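# Four arms move ball to other cup, restore frame

## Task

Carry the ball over into the cup on the opposite post, and return the frame to its proper spot resting on its supports; both must stay put without any robot holding them, and at the end every gripper must be open and every arm withdrawn from the objects.

## Robot and tools

Setup: four identical i2rt Big YAM arms named arm1, arm2, arm3 and arm4, each with six joints, a two-finger gripper and a wrist camera (arm1_cam_wrist, arm2_cam_wrist, arm3_cam_wrist, arm4_cam_wrist). Two fixed room cameras, cam_high and cam_low, are not attached to any arm. With joints 1 and 6 at zero and the hand level and forward, the wrist camera rides on top of the hand and views the fingertips. Maximum reach is roughly 1.0 m from the joint 1 axis. Joints move at different speeds, so the hand may sweep an unexpected wide path between postures.

Frame: one shared scene frame, origin on the floor, +z upward. The hand point is midway between the fingertips; the hand z axis runs along the fingers and the fingers open and close along hand y. Each arm's foot has its own true pose, which is never printed.

execute_actions(actions, cameras): actions is a list holding exactly one action object, or empty (an empty list just returns state and pictures). The action object has optional keys arm1..arm4; under each goes {"joints": {...}}. Joint values are absolute targets, not offsets, in each arm's own joint space: joint1_rad -2.879 to 2.879 (base yaw, positive counter-clockwise seen from above, 0 faces the way the foot faces); joint2_rad 0 to 3.141 (shoulder, 0 = upper arm back and roughly level, increasing lifts it up then forward); joint3_rad 0 to 3.019 (elbow, 0 = folded, increasing opens); joint4_rad -1.692 to 1.57 (hand pitch, positive tips fingers up); joint5_rad -1.57 to 1.57 (hand sideways swing, positive to the arm's right); joint6_rad -2.094 to 2.094 (hand roll, positive clockwise viewed from behind); gripper_m 0 to 0.093 metres of fingertip gap. Done tolerances: ±0.045, 0.14, 0.09, 0.055, 0.03, 0.035 rad and ±0.003 m. Any subset of joints and arms may be named; all start together and may finish at different times; one action runs at most 15 s. Omitted joints or arms can still be driving toward an earlier target. An unknown key or out-of-range number rejects the whole call and nothing moves. cameras is a list from arm1_cam_wrist, arm2_cam_wrist, arm3_cam_wrist, arm4_cam_wrist, cam_high, cam_low, all (null/omitted/["all"] = every camera, [] = none). Pictures are taken at the end; the pictures line gives their order.

wait(seconds): 0 to 10 s, commands nothing, returns state and images as an empty action would.

zoom_image(camera, region): enlarges part of the latest full image from one camera; region is [x0, y0, x1, y1] in that image's pixels from the top-left, no larger than 504 by 504.

finished_scene(scene): ends the given scene number once the last command has been held; irreversible, and reports success. Replying without any tool call also ends things, so always call a tool.

Reading results: joint_positions gives current joints. joint_status reports how each commanded motion of the last accepted action ended: off_target (resting short, may still push), contact_stop or time_out (old target dropped, holds where it stopped; but a timed-out joint may keep a target within 0.375, 0.375, 0.113, 0.225, 0.075, 0.3 rad of its position for joints 1 to 6 and keep pushing, listed in on_its_own). "joint command not followed", usually with a cause line, means a safety check refused that arm's joint targets (grippers still act); such joints show not_followed and may be retried with each later action until valid targets are sent. on_its_own lists what this call did not command; its "held at" value is the target being held, not the position. To relieve a pushing joint, send its reported position as the target. Tiny changes near the current position may not move a joint. Loaded joints sag. Joint torques are total drive output per arm joint (not zero in free air), with per-arm offset, scale and noise, so treat them cautiously. If a stop is reported, later execute_actions, wait and finished_scene calls in the same reply are skipped.

Cameras: the calibration lists K, distortion and T_world_to_cam (scene to camera, metres) per camera; room cameras may be off by up to about 2.3 degrees and 9 mm, and wrist camera poses follow from reported joints so errors grow. Results list cameras whose numbers changed.

Safety: the arms never stop on contact and push hard. Pressing two robots hard together fails the run; hard hits may too, and the self/inter-arm check can be late and ignores fingers, gripper housings and wrist cameras. Object contacts are fine. Never knock objects off the work area or to the floor. Avoid drops, slips, slams and heavy pushing. Loose objects may occasionally get nudged by something. Arms do not wait for one another.

Heat: holding loads heats motors, even while you think. A MOTOR HOT line appears from 85 °C; at 100 °C that arm and its gripper go limp and fall (OVER-TEMPERATURE FAULT, joint_status limit_stop_at_motor_heat; resend targets afterward). Some heat carries into the next scene.

Timing: the simulation runs while you think (longer replies mean longer holds), and less robot motion time is better. The next scene's task arrives in finished_scene's result; after a summary, first send an empty execute_actions to learn the current scene and task.

Each tool is called after "Emit:" as a command line: name --argument value for each argument, lists and objects as JSON in quotes; but a table of rows of numbers goes row by row, as --pt "numbers of a row", without its own name.

## Session

Emit:
execute_actions --actions '[]'

Scene clock: 0.00 s.
Joint torques (N m, as the arm reports them, + toward a larger angle): no reading
arm1.joint_positions: joint1_rad=+0.271 joint2_rad=+0.515 joint3_rad=+1.402 joint4_rad=-1.147 joint5_rad=+0.038 joint6_rad=+0.348 gripper_m=+0.094
arm1.joint_status: not commanded
arm1.hand: x=+1.2496 y=-0.0575 z=+1.3992 quat_wxyz=(-0.185, -0.794, +0.024, +0.578) (m; scene frame)
arm2.joint_positions: joint1_rad=-0.100 joint2_rad=+0.533 joint3_rad=+1.452 joint4_rad=-1.482 joint5_rad=-0.227 joint6_rad=-0.328 gripper_m=+0.095
arm2.joint_status: not commanded
arm2.hand: x=-0.6212 y=+1.1294 z=+1.3722 quat_wxyz=(-0.426, -0.288, -0.820, +0.252) (m; scene frame)
arm3.joint_positions: joint1_rad=+0.210 joint2_rad=+0.489 joint3_rad=+1.435 joint4_rad=-1.504 joint5_rad=+0.289 joint6_rad=-0.249 gripper_m=+0.094
arm3.joint_status: not commanded
arm3.hand: x=-0.6274 y=-1.1397 z=+1.3282 quat_wxyz=(-0.485, +0.524, -0.691, -0.112) (m; scene frame)
arm4.joint_positions: joint1_rad=+0.210 joint2_rad=+0.625 joint3_rad=+1.407 joint4_rad=-1.462 joint5_rad=-0.018 joint6_rad=-0.099 gripper_m=+0.095
arm4.joint_status: not commanded
arm4.hand: x=+0.6570 y=+1.0596 z=+1.3419 quat_wxyz=(-0.238, -0.708, -0.553, +0.368) (m; scene frame)
pictures: arm1_cam_wrist, arm2_cam_wrist, arm3_cam_wrist, arm4_cam_wrist, cam_high, cam_low
Images, in order (width x height): arm1_cam_wrist 616x616, arm2_cam_wrist 616x616, arm3_cam_wrist 616x616, arm4_cam_wrist 616x616, cam_high 896x504, cam_low 896x504.

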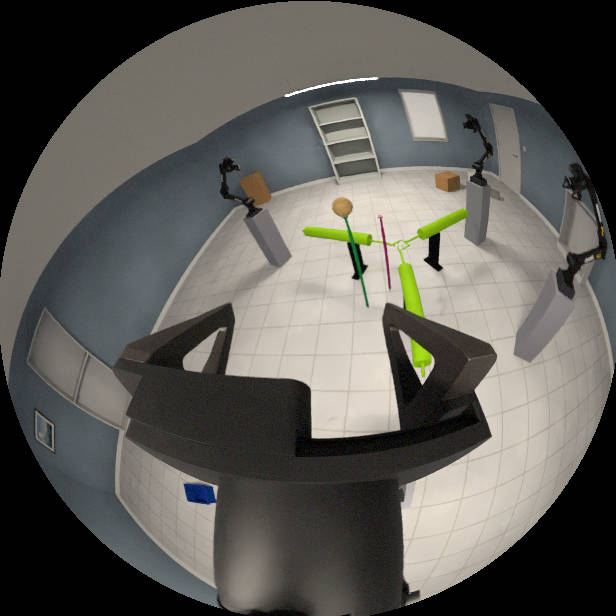

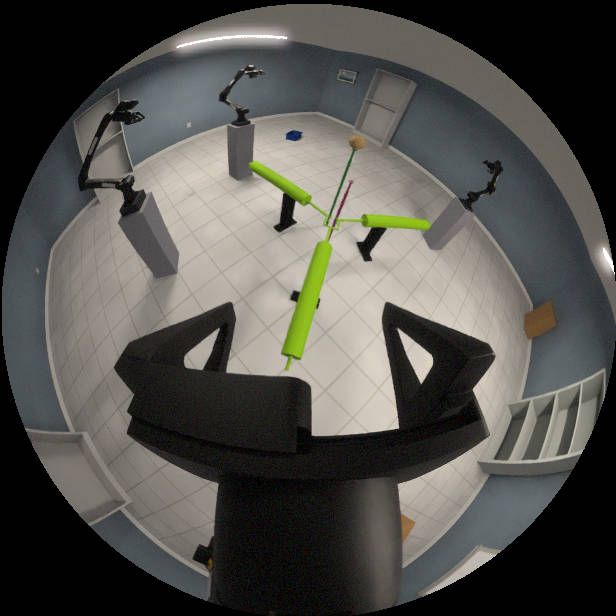

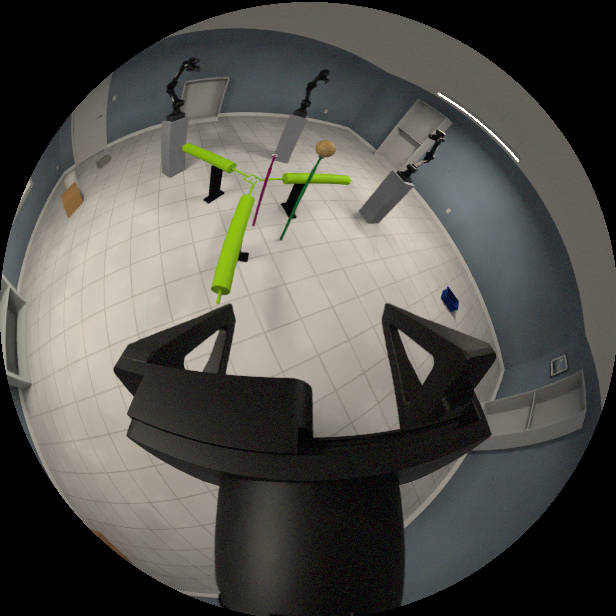

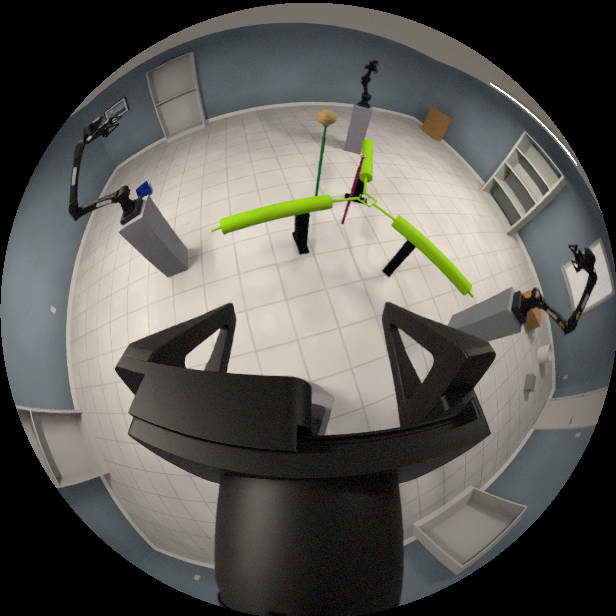

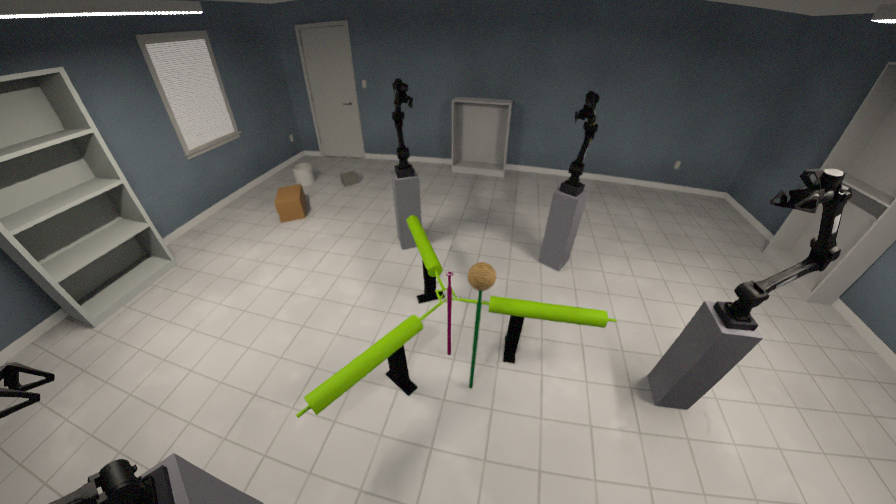

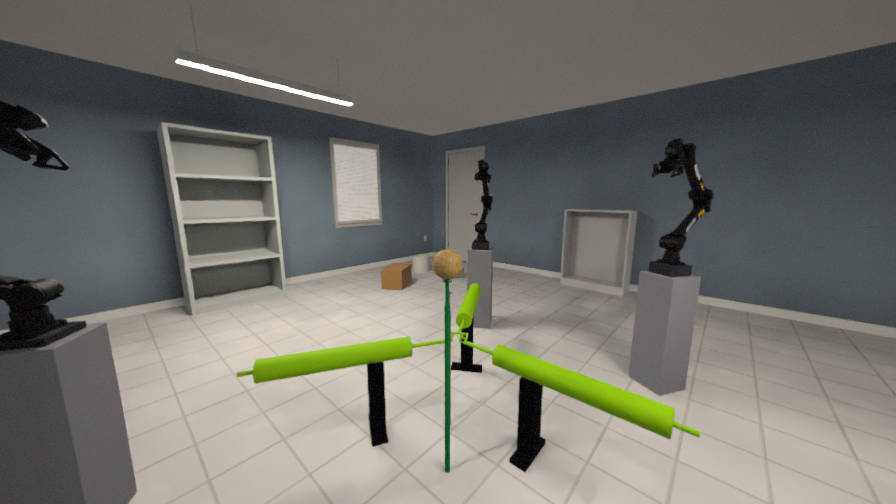

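Emit:
zoom_image --camera "cam_high" --region '[400, 250, 520, 330]'

Emit:
zoom_image --camera "cam_low" --region '[400, 240, 520, 380]'

Emit:
zoom_image --camera "arm4_cam_wrist" --region '[290, 100, 430, 240]'

Emit:
zoom_image --camera "arm1_cam_wrist" --region '[320, 190, 460, 290]'

Emit:
zoom_image --camera "cam_high" --region '[280, 200, 640, 430]'

Region (400, 250, 520, 330) of cam_high's 896x504 image, scaled by 4.200, with more detail than that image has.

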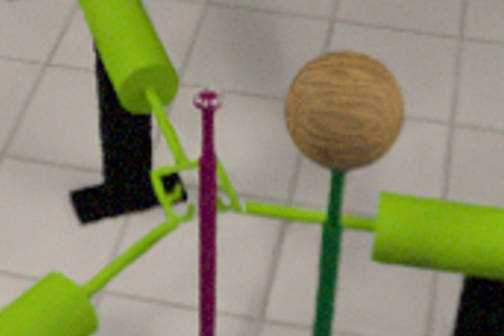

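Region (400, 240, 520, 380) of cam_low's 896x504 image, scaled by 3.600, with more detail than that image has; it fills the left 432 columns of this view, and the rest is white.

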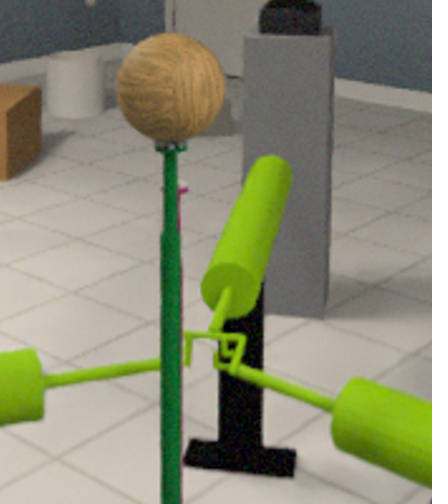

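Region (290, 100, 430, 240) of arm4_cam_wrist's 616x616 image, scaled by 3.600, with more detail than that image has.

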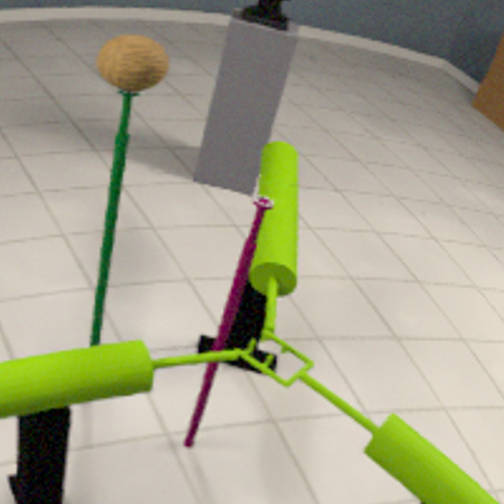

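Region (320, 190, 460, 290) of arm1_cam_wrist's 616x616 image, scaled by 3.600, with more detail than that image has; it fills the top 360 rows of this view, and the rest is white.

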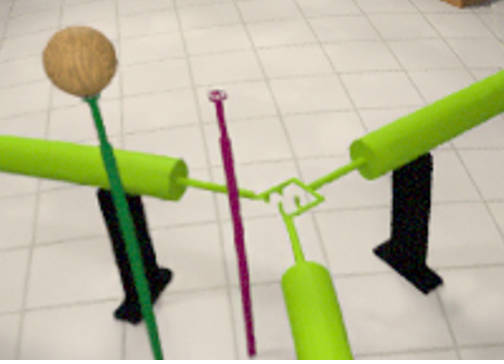

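Region (280, 200, 640, 430) of cam_high's 896x504 image, scaled by 1.400, with more detail than that image has; it fills the top 322 rows of this view, and the rest is white.

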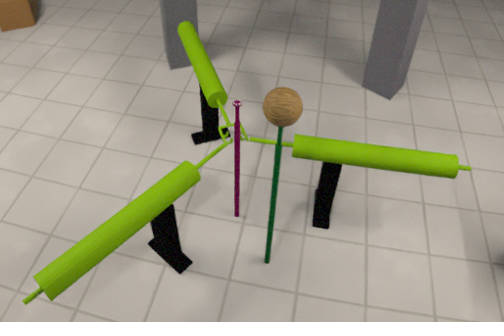

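Emit:
execute_actions --actions '[{"arm1":{"joints":{"joint1_rad":-0.25,"joint2_rad":1.57,"joint3_rad":1.57,"joint4_rad":-1.57,"joint5_rad":0,"joint6_rad":0}},"arm2":{"joints":{"joint1_rad":0,"joint2_rad":1.57,"joint3_rad":0.9,"joint4_rad":-0.9,"joint5_rad":0,"joint6_rad":0}},"arm3":{"joints":{"joint1_rad":0.25,"joint2_rad":2.0,"joint3_rad":1.57,"joint4_rad":-1.14,"joint5_rad":0,"joint6_rad":0}},"arm4":{"joints":{"joint1_rad":0,"joint2_rad":1.0,"joint3_rad":1.0,"joint4_rad":0,"joint5_rad":0,"joint6_rad":0}}}]'

Scene clock: 38.30 s.
Joint torques (N m, as the arm reports them, + toward a larger angle): arm1=[  0.04 -14.37   9.13  -0.08  -0.23  -0.15] | arm2=[ 1.34 -8.65  8.26  1.    0.06  0.1 ] | arm3=[ -1.03 -17.29   8.04   0.53  -0.19   0.3 ] | arm4=[ 0.25 -6.18 13.78  2.98  0.22  0.13]
arm1.joint_positions: joint1_rad=-0.251 joint2_rad=+1.575 joint3_rad=+1.552 joint4_rad=-1.555 joint5_rad=+0.001 joint6_rad=+0.007 gripper_m=+0.094
arm1.joint_status: all done
arm1.hand: x=+0.9866 y=+0.0955 z=+1.0428 quat_wxyz=(+0.000, -0.994, +0.105, -0.007) (m; scene frame)
arm2.joint_positions: joint1_rad=-0.012 joint2_rad=+1.557 joint3_rad=+0.884 joint4_rad=-0.920 joint5_rad=-0.005 joint6_rad=-0.013 gripper_m=+0.095
arm2.joint_status: all done
arm2.hand: x=-0.5355 y=+0.9293 z=+0.8455 quat_wxyz=(+0.004, -0.494, -0.869, -0.002) (m; scene frame)
arm3.joint_positions: joint1_rad=+0.236 joint2_rad=+1.985 joint3_rad=+1.548 joint4_rad=-1.140 joint5_rad=+0.002 joint6_rad=-0.017 gripper_m=+0.094
arm3.joint_status: all done
arm3.hand: x=-0.5333 y=-0.7074 z=+0.8213 quat_wxyz=(+0.000, +0.586, -0.810, +0.001) (m; scene frame)
arm4.joint_positions: joint1_rad=+0.001 joint2_rad=+0.993 joint3_rad=+0.978 joint4_rad=-0.030 joint5_rad=-0.003 joint6_rad=-0.010 gripper_m=+0.095
arm4.joint_status: all done
arm4.hand: x=+0.4626 y=+0.8403 z=+1.2929 quat_wxyz=(-0.335, -0.626, -0.350, +0.612) (m; scene frame)
pictures: arm1_cam_wrist, arm2_cam_wrist, arm3_cam_wrist, arm4_cam_wrist, cam_high, cam_low
camera_calibration (this result's frames):
arm1_cam_wrist: T_world_to_cam=[[0.203917, 0.978476, 0.0316692, -0.332703], [0.779046, -0.181776, 0.600038, -1.3716], [0.592879, -0.0976862, -0.799345, 0.379113], [0, 0, 0, 1]] pos_world=[0.911617, 0.113251, 1.13659]
arm2_cam_wrist: T_world_to_cam=[[-0.859778, -0.510612, 0.00751104, 0.00809902], [-0.40371, 0.688635, 0.602329, -1.36521], [-0.312729, 0.514837, -0.798212, 0.149836], [0, 0, 0, 1]] pos_world=[-0.497328, 0.867127, 0.941848]
arm3_cam_wrist: T_world_to_cam=[[0.948014, -0.318095, 0.00916864, 0.270655], [-0.262953, -0.766797, 0.585558, -1.15543], [-0.179233, -0.557528, -0.810579, 0.296897], [0, 0, 0, 1]] pos_world=[-0.507196, -0.63436, 0.91475]
arm4_cam_wrist: T_world_to_cam=[[-0.848377, 0.52939, -0.00192338, -0.046948], [0.318831, 0.508037, -0.800153, 0.469308], [-0.422616, -0.679444, -0.599793, 1.66275], [0, 0, 0, 1]] pos_world=[0.513246, 0.916176, 1.37274]
Images, in order (width x height): arm1_cam_wrist 616x616, arm2_cam_wrist 616x616, arm3_cam_wrist 616x616, arm4_cam_wrist 616x616, cam_high 896x504, cam_low 896x504.

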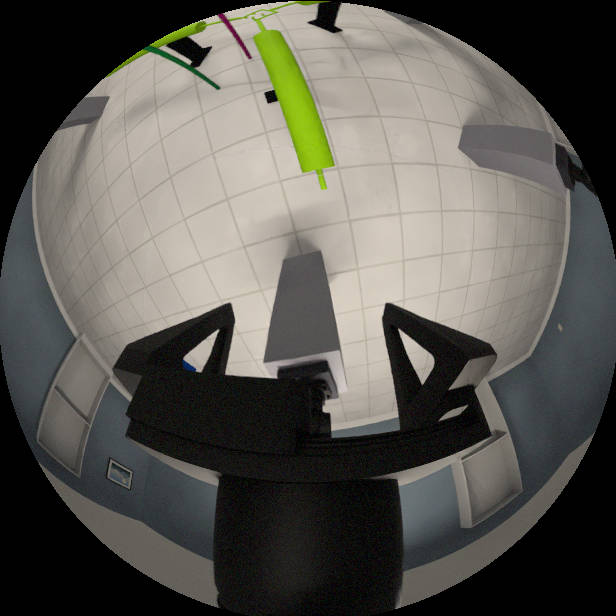

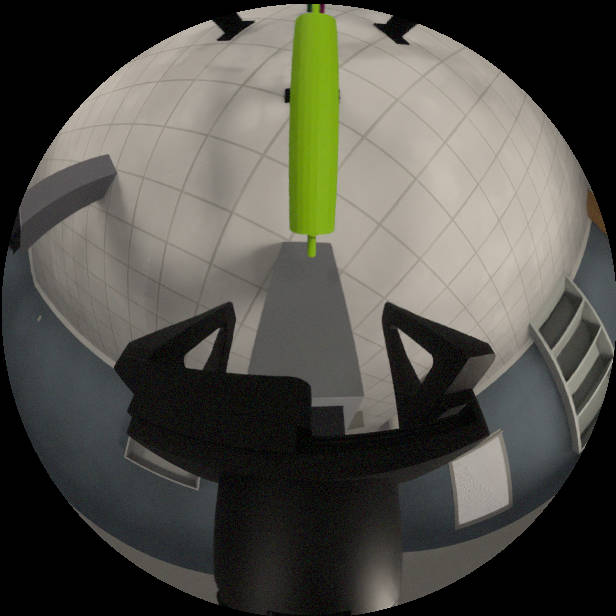

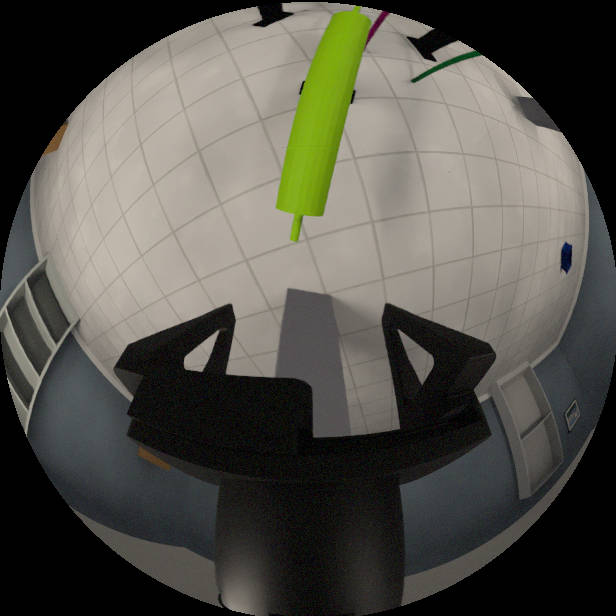

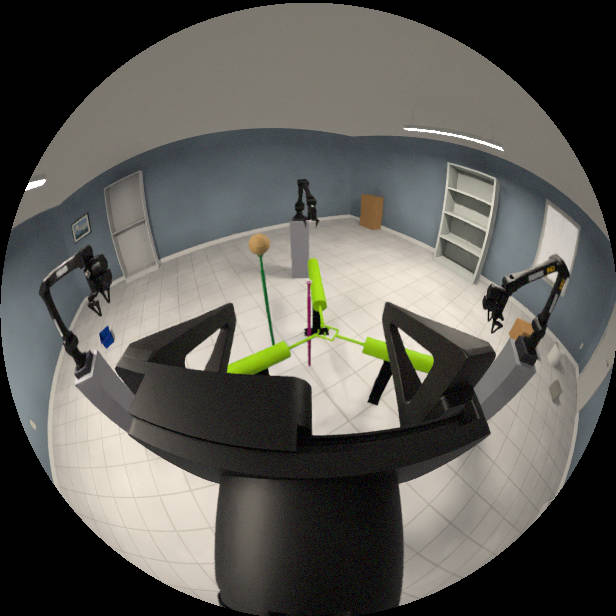

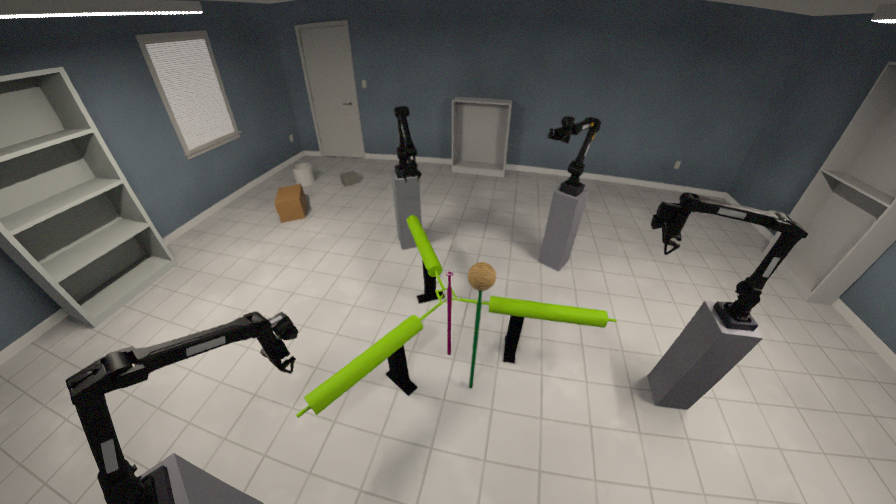

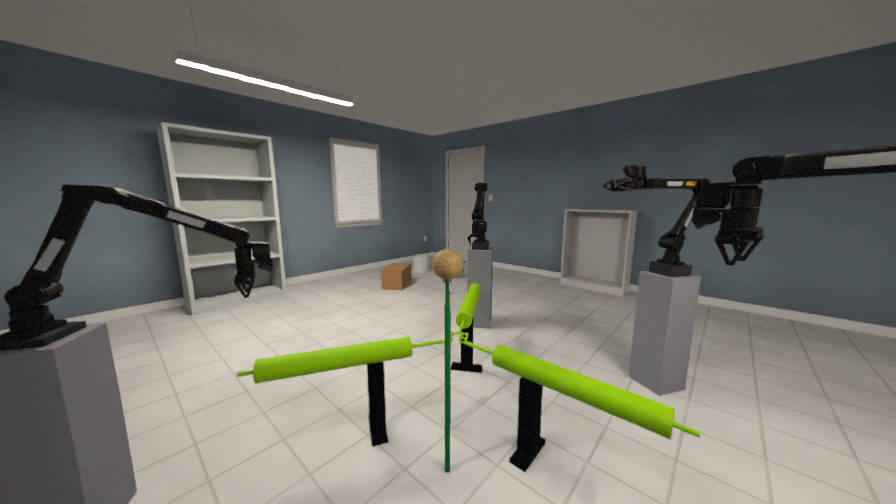

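Emit:
execute_actions --actions '[{"arm1":{"joints":{"joint1_rad":-0.37,"joint2_rad":2.39,"joint3_rad":1.35,"joint4_rad":-0.51,"joint6_rad":-0.34}},"arm2":{"joints":{"joint1_rad":-0.066,"joint2_rad":2.345,"joint3_rad":0.6,"joint4_rad":0.18,"joint6_rad":-0.07}},"arm3":{"joints":{"joint1_rad":0.29,"joint2_rad":2.374,"joint3_rad":1.36,"joint4_rad":-0.53,"joint6_rad":0.225}},"arm4":{"joints":{"joint1_rad":0,"joint2_rad":1.9,"joint3_rad":2.3,"joint4_rad":-0.4}}}]'

Scene clock: 64.07 s.
Joint torques (N m, as the arm reports them, + toward a larger angle): arm1=[  0.27 -19.7    4.87   1.07  -0.26  -0.15] | arm2=[-0.05 -9.06 -1.3   1.08  0.01 -0.12] | arm3=[ -1.9  -20.81   4.92   0.82  -0.13   0.29] | arm4=[  0.28 -21.65  15.76   1.45   0.22   0.12]
arm1.joint_positions: joint1_rad=-0.375 joint2_rad=+2.389 joint3_rad=+1.339 joint4_rad=-0.526 joint5_rad=+0.001 joint6_rad=-0.332 gripper_m=+0.094
arm1.joint_status: all done
arm1.hand: x=+0.9467 y=+0.1714 z=+0.5505 quat_wxyz=(-0.001, -1.000, -0.003, -0.006) (m; scene frame)
arm2.joint_positions: joint1_rad=-0.058 joint2_rad=+2.331 joint3_rad=+0.597 joint4_rad=+0.160 joint5_rad=-0.003 joint6_rad=-0.057 gripper_m=+0.095
arm2.joint_status: all done
arm2.hand: x=-0.6003 y=+1.0128 z=+0.5531 quat_wxyz=(-0.004, -0.495, -0.869, +0.004) (m; scene frame)
arm3.joint_positions: joint1_rad=+0.287 joint2_rad=+2.397 joint3_rad=+1.339 joint4_rad=-0.538 joint5_rad=+0.001 joint6_rad=+0.208 gripper_m=+0.094
arm3.joint_status: all done
arm3.hand: x=-0.5768 y=-0.7485 z=+0.5373 quat_wxyz=(+0.008, +0.514, -0.858, +0.007) (m; scene frame)
arm4.joint_positions: joint1_rad=+0.001 joint2_rad=+1.890 joint3_rad=+2.249 joint4_rad=-0.386 joint5_rad=-0.003 joint6_rad=-0.010 gripper_m=+0.095
arm4.joint_status: all done
arm4.hand: x=+0.2986 y=+0.5805 z=+1.4261 quat_wxyz=(-0.338, -0.620, -0.347, +0.617) (m; scene frame)
pictures: arm1_cam_wrist, arm2_cam_wrist, arm3_cam_wrist, arm4_cam_wrist, cam_high, cam_low
camera_calibration (this result's frames):
arm1_cam_wrist: T_world_to_cam=[[-0.010406, 0.999547, 0.0282395, -0.18209], [0.800253, -0.00860895, 0.599601, -1.08087], [0.599572, 0.0288382, -0.799801, -0.0111617], [0, 0, 0, 1]] pos_world=[0.869769, 0.173024, 0.644307]
arm2_cam_wrist: T_world_to_cam=[[-0.860573, -0.509251, 0.00874364, -0.00534411], [-0.407924, 0.699418, 0.586866, -1.27766], [-0.304978, 0.501475, -0.809637, -0.122309], [0, 0, 0, 1]] pos_world=[-0.563088, 0.952232, 0.650836]
arm3_cam_wrist: T_world_to_cam=[[0.878729, -0.477152, 0.0127179, 0.140514], [-0.388056, -0.698627, 0.60111, -1.06162], [-0.277936, -0.533148, -0.799065, -0.00892031], [0, 0, 0, 1]] pos_world=[-0.53792, -0.679383, 0.629234]
arm4_cam_wrist: T_world_to_cam=[[-0.848389, 0.52937, -0.00183512, -0.048415], [0.311294, 0.496082, -0.810555, 0.78416], [-0.428173, -0.688237, -0.58566, 1.48346], [0, 0, 0, 1]] pos_world=[0.349997, 0.657592, 1.50432]
Images, in order (width x height): arm1_cam_wrist 616x616, arm2_cam_wrist 616x616, arm3_cam_wrist 616x616, arm4_cam_wrist 616x616, cam_high 896x504, cam_low 896x504.

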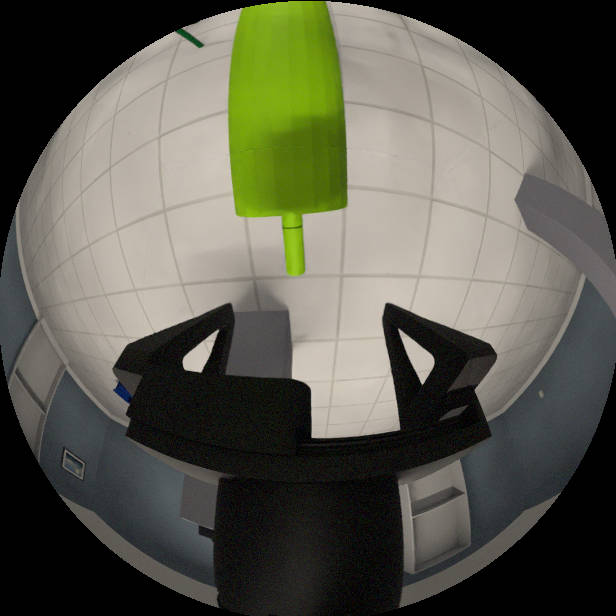

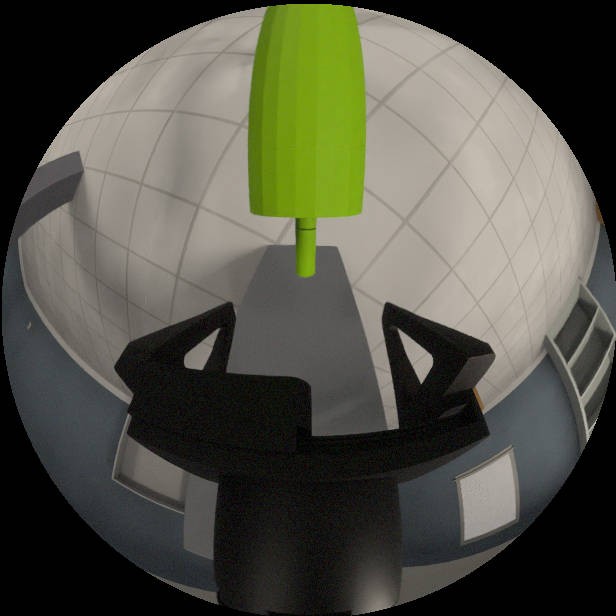

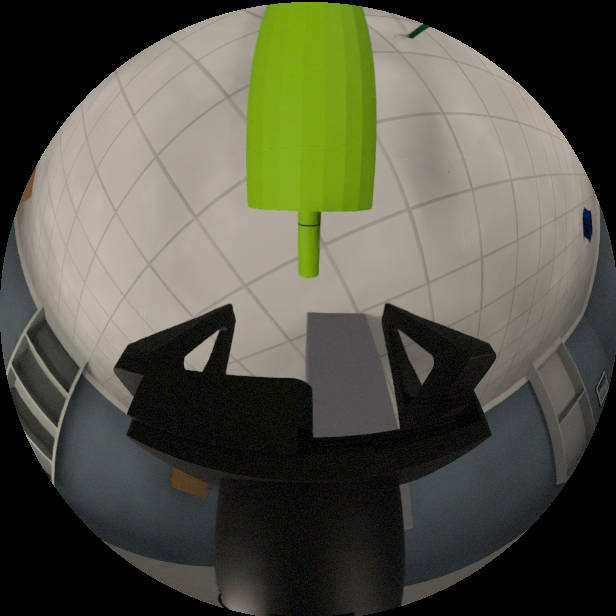

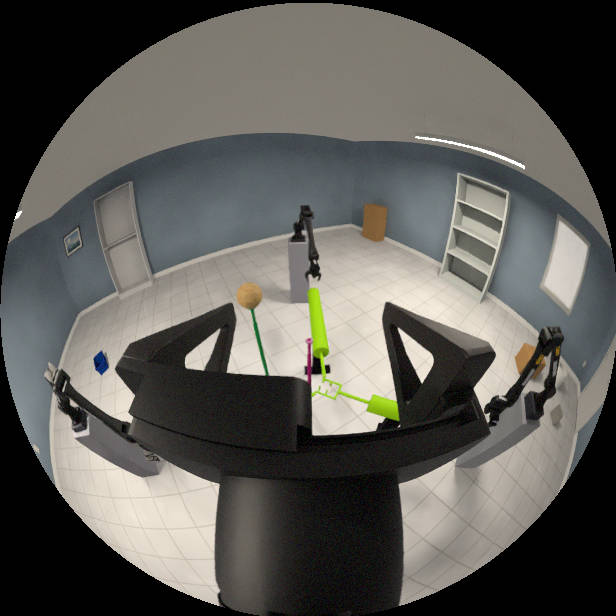

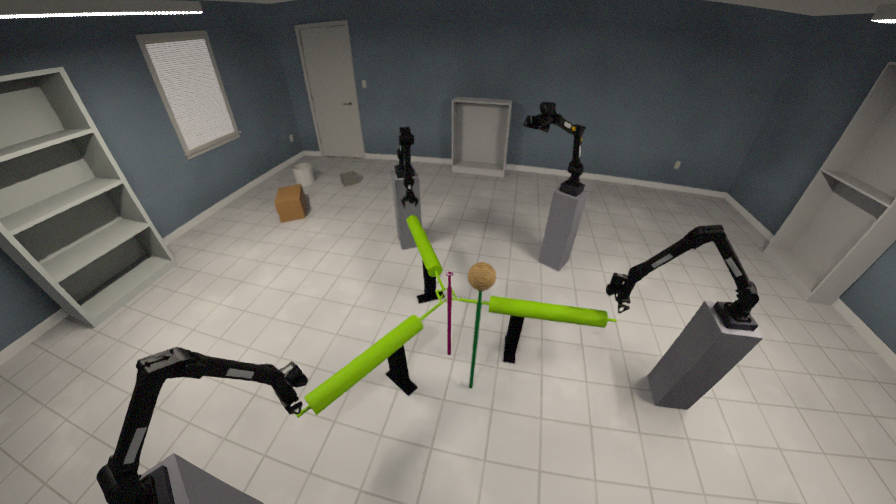

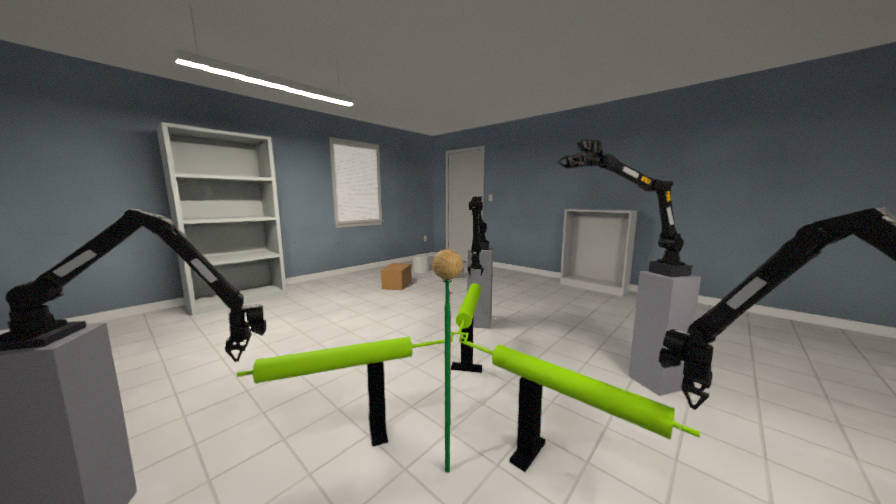

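Emit:
execute_actions --actions '[{"arm1":{"joints":{"joint1_rad":-0.345,"joint2_rad":2.66,"joint3_rad":1.50,"joint4_rad":-0.375,"joint6_rad":-0.32}},"arm2":{"joints":{"joint2_rad":2.72,"joint3_rad":0.805,"joint4_rad":0.36}},"arm3":{"joints":{"joint2_rad":2.63,"joint3_rad":1.51,"joint4_rad":-0.41}},"arm4":{"joints":{"joint4_rad":-1.0}}}]'

Scene clock: 74.63 s.
Joint torques (N m, as the arm reports them, + toward a larger angle): arm1=[ -0.82 -14.99   3.91   0.88   0.64  -0.1 ] | arm2=[ 0.16 -0.89 -0.5   0.56  1.04 -0.16] | arm3=[ -1.66 -14.48   3.66   0.67  -0.95   0.31] | arm4=[  0.29 -21.5   15.54   1.17   0.22   0.13]
arm1.joint_positions: joint1_rad=-0.334 joint2_rad=+2.579 joint3_rad=+1.502 joint4_rad=-0.380 joint5_rad=-0.020 joint6_rad=-0.317 gripper_m=+0.094
arm1.joint_status: all done
arm1.hand: x=+0.8875 y=+0.1628 z=+0.4822 quat_wxyz=(+0.008, -0.998, -0.016, +0.054) (m; scene frame)
arm2.joint_positions: joint1_rad=-0.063 joint2_rad=+2.561 joint3_rad=+0.792 joint4_rad=+0.367 joint5_rad=-0.031 joint6_rad=-0.053 gripper_m=+0.095
arm2.joint_status: joint2_rad time_out (moved +0.230 of +0.389); the others done
arm2.on_its_own: joint2_rad reads +2.561 and still pushes toward +2.720 since a time_out
arm2.hand: x=-0.5641 y=+0.9487 z=+0.4833 quat_wxyz=(-0.084, -0.495, -0.864, +0.039) (m; scene frame)
arm3.joint_positions: joint1_rad=+0.284 joint2_rad=+2.553 joint3_rad=+1.514 joint4_rad=-0.408 joint5_rad=+0.021 joint6_rad=+0.207 gripper_m=+0.094
arm3.joint_status: all done
arm3.hand: x=-0.5520 y=-0.6811 z=+0.4899 quat_wxyz=(-0.054, +0.511, -0.857, -0.037) (m; scene frame)
arm4.joint_positions: joint1_rad=+0.001 joint2_rad=+1.891 joint3_rad=+2.249 joint4_rad=-0.981 joint5_rad=-0.003 joint6_rad=-0.010 gripper_m=+0.095
arm4.joint_status: all done
arm4.hand: x=+0.3220 y=+0.6173 z=+1.2881 quat_wxyz=(-0.223, -0.773, -0.432, +0.406) (m; scene frame)
pictures: arm1_cam_wrist, arm2_cam_wrist, arm3_cam_wrist, arm4_cam_wrist, cam_high, cam_low
camera_calibration (this result's frames):
arm1_cam_wrist: T_world_to_cam=[[-0.0322512, 0.998403, 0.0463756, -0.161308], [0.866778, 0.00483621, 0.49867, -1.00521], [0.49765, 0.05628, -0.86555, 0.0876567], [0, 0, 0, 1]] pos_world=[0.822468, 0.160978, 0.58462]
arm2_cam_wrist: T_world_to_cam=[[-0.863605, -0.504083, -0.00927089, -0.0041337], [-0.456557, 0.774118, 0.438517, -1.20369], [-0.213872, 0.382938, -0.898675, 0.0712865], [0, 0, 0, 1]] pos_world=[-0.537878, 0.902416, 0.591864]
arm3_cam_wrist: T_world_to_cam=[[0.876806, -0.480845, 0.00017877, 0.154046], [-0.423373, -0.771831, 0.474376, -0.98371], [-0.227963, -0.416011, -0.880322, 0.143175], [0, 0, 0, 1]] pos_world=[-0.518906, -0.625623, 0.592661]
arm4_cam_wrist: T_world_to_cam=[[-0.847534, 0.530722, -0.00444168, -0.0461271], [0.500045, 0.795684, -0.341821, -0.202732], [-0.177878, -0.291926, -0.939755, 1.56884], [0, 0, 0, 1]] pos_world=[0.341342, 0.643775, 1.40482]
Images, in order (width x height): arm1_cam_wrist 616x616, arm2_cam_wrist 616x616, arm3_cam_wrist 616x616, arm4_cam_wrist 616x616, cam_high 896x504, cam_low 896x504.

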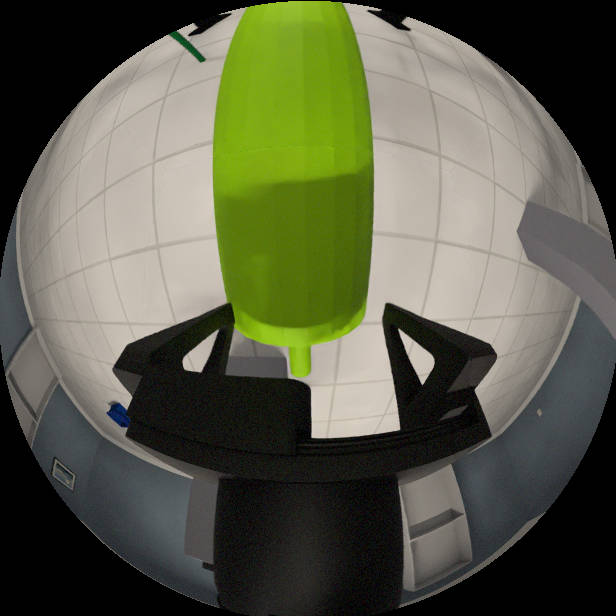

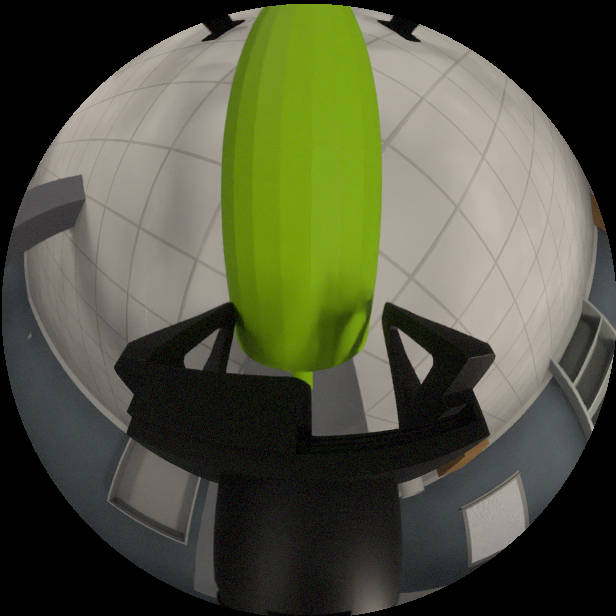

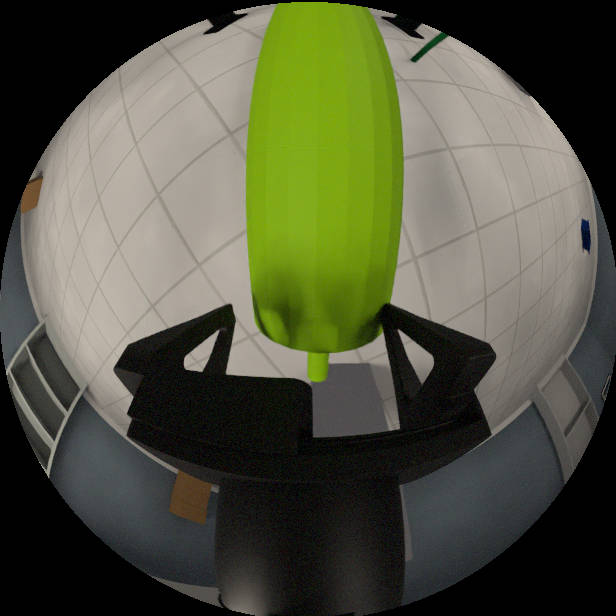

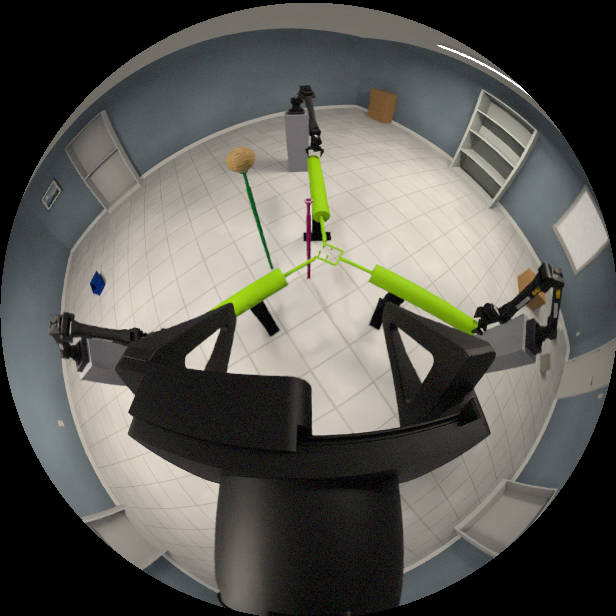

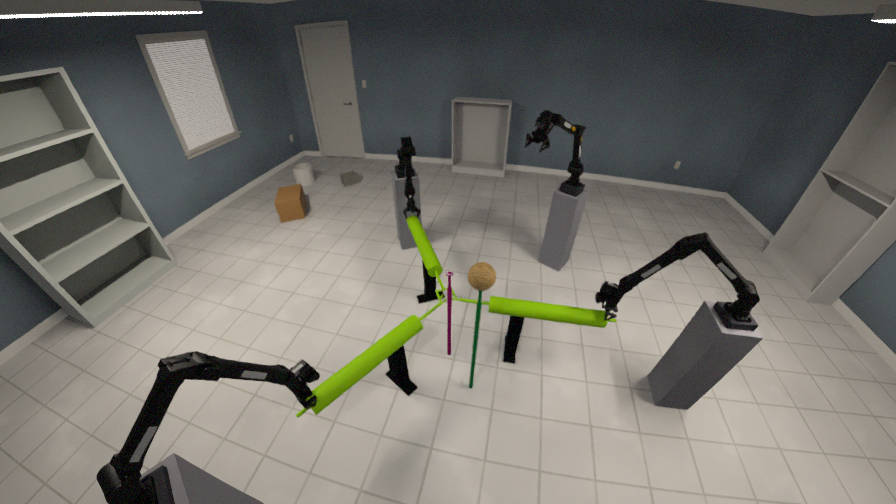

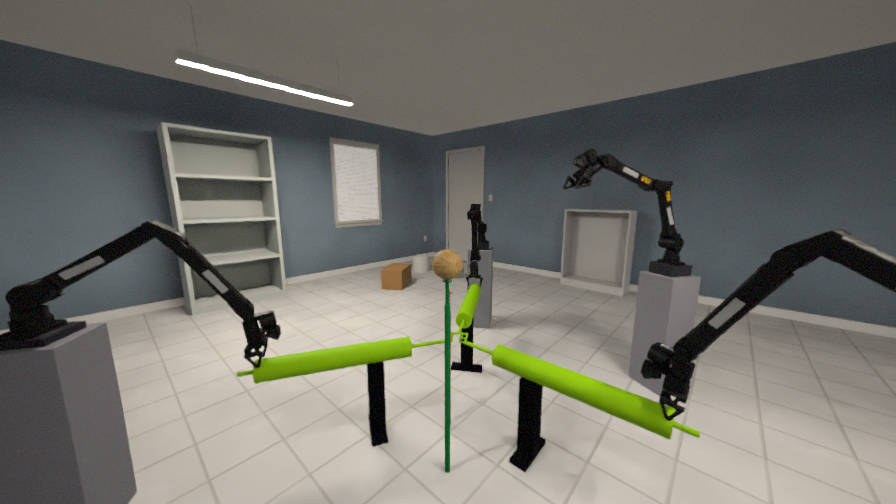

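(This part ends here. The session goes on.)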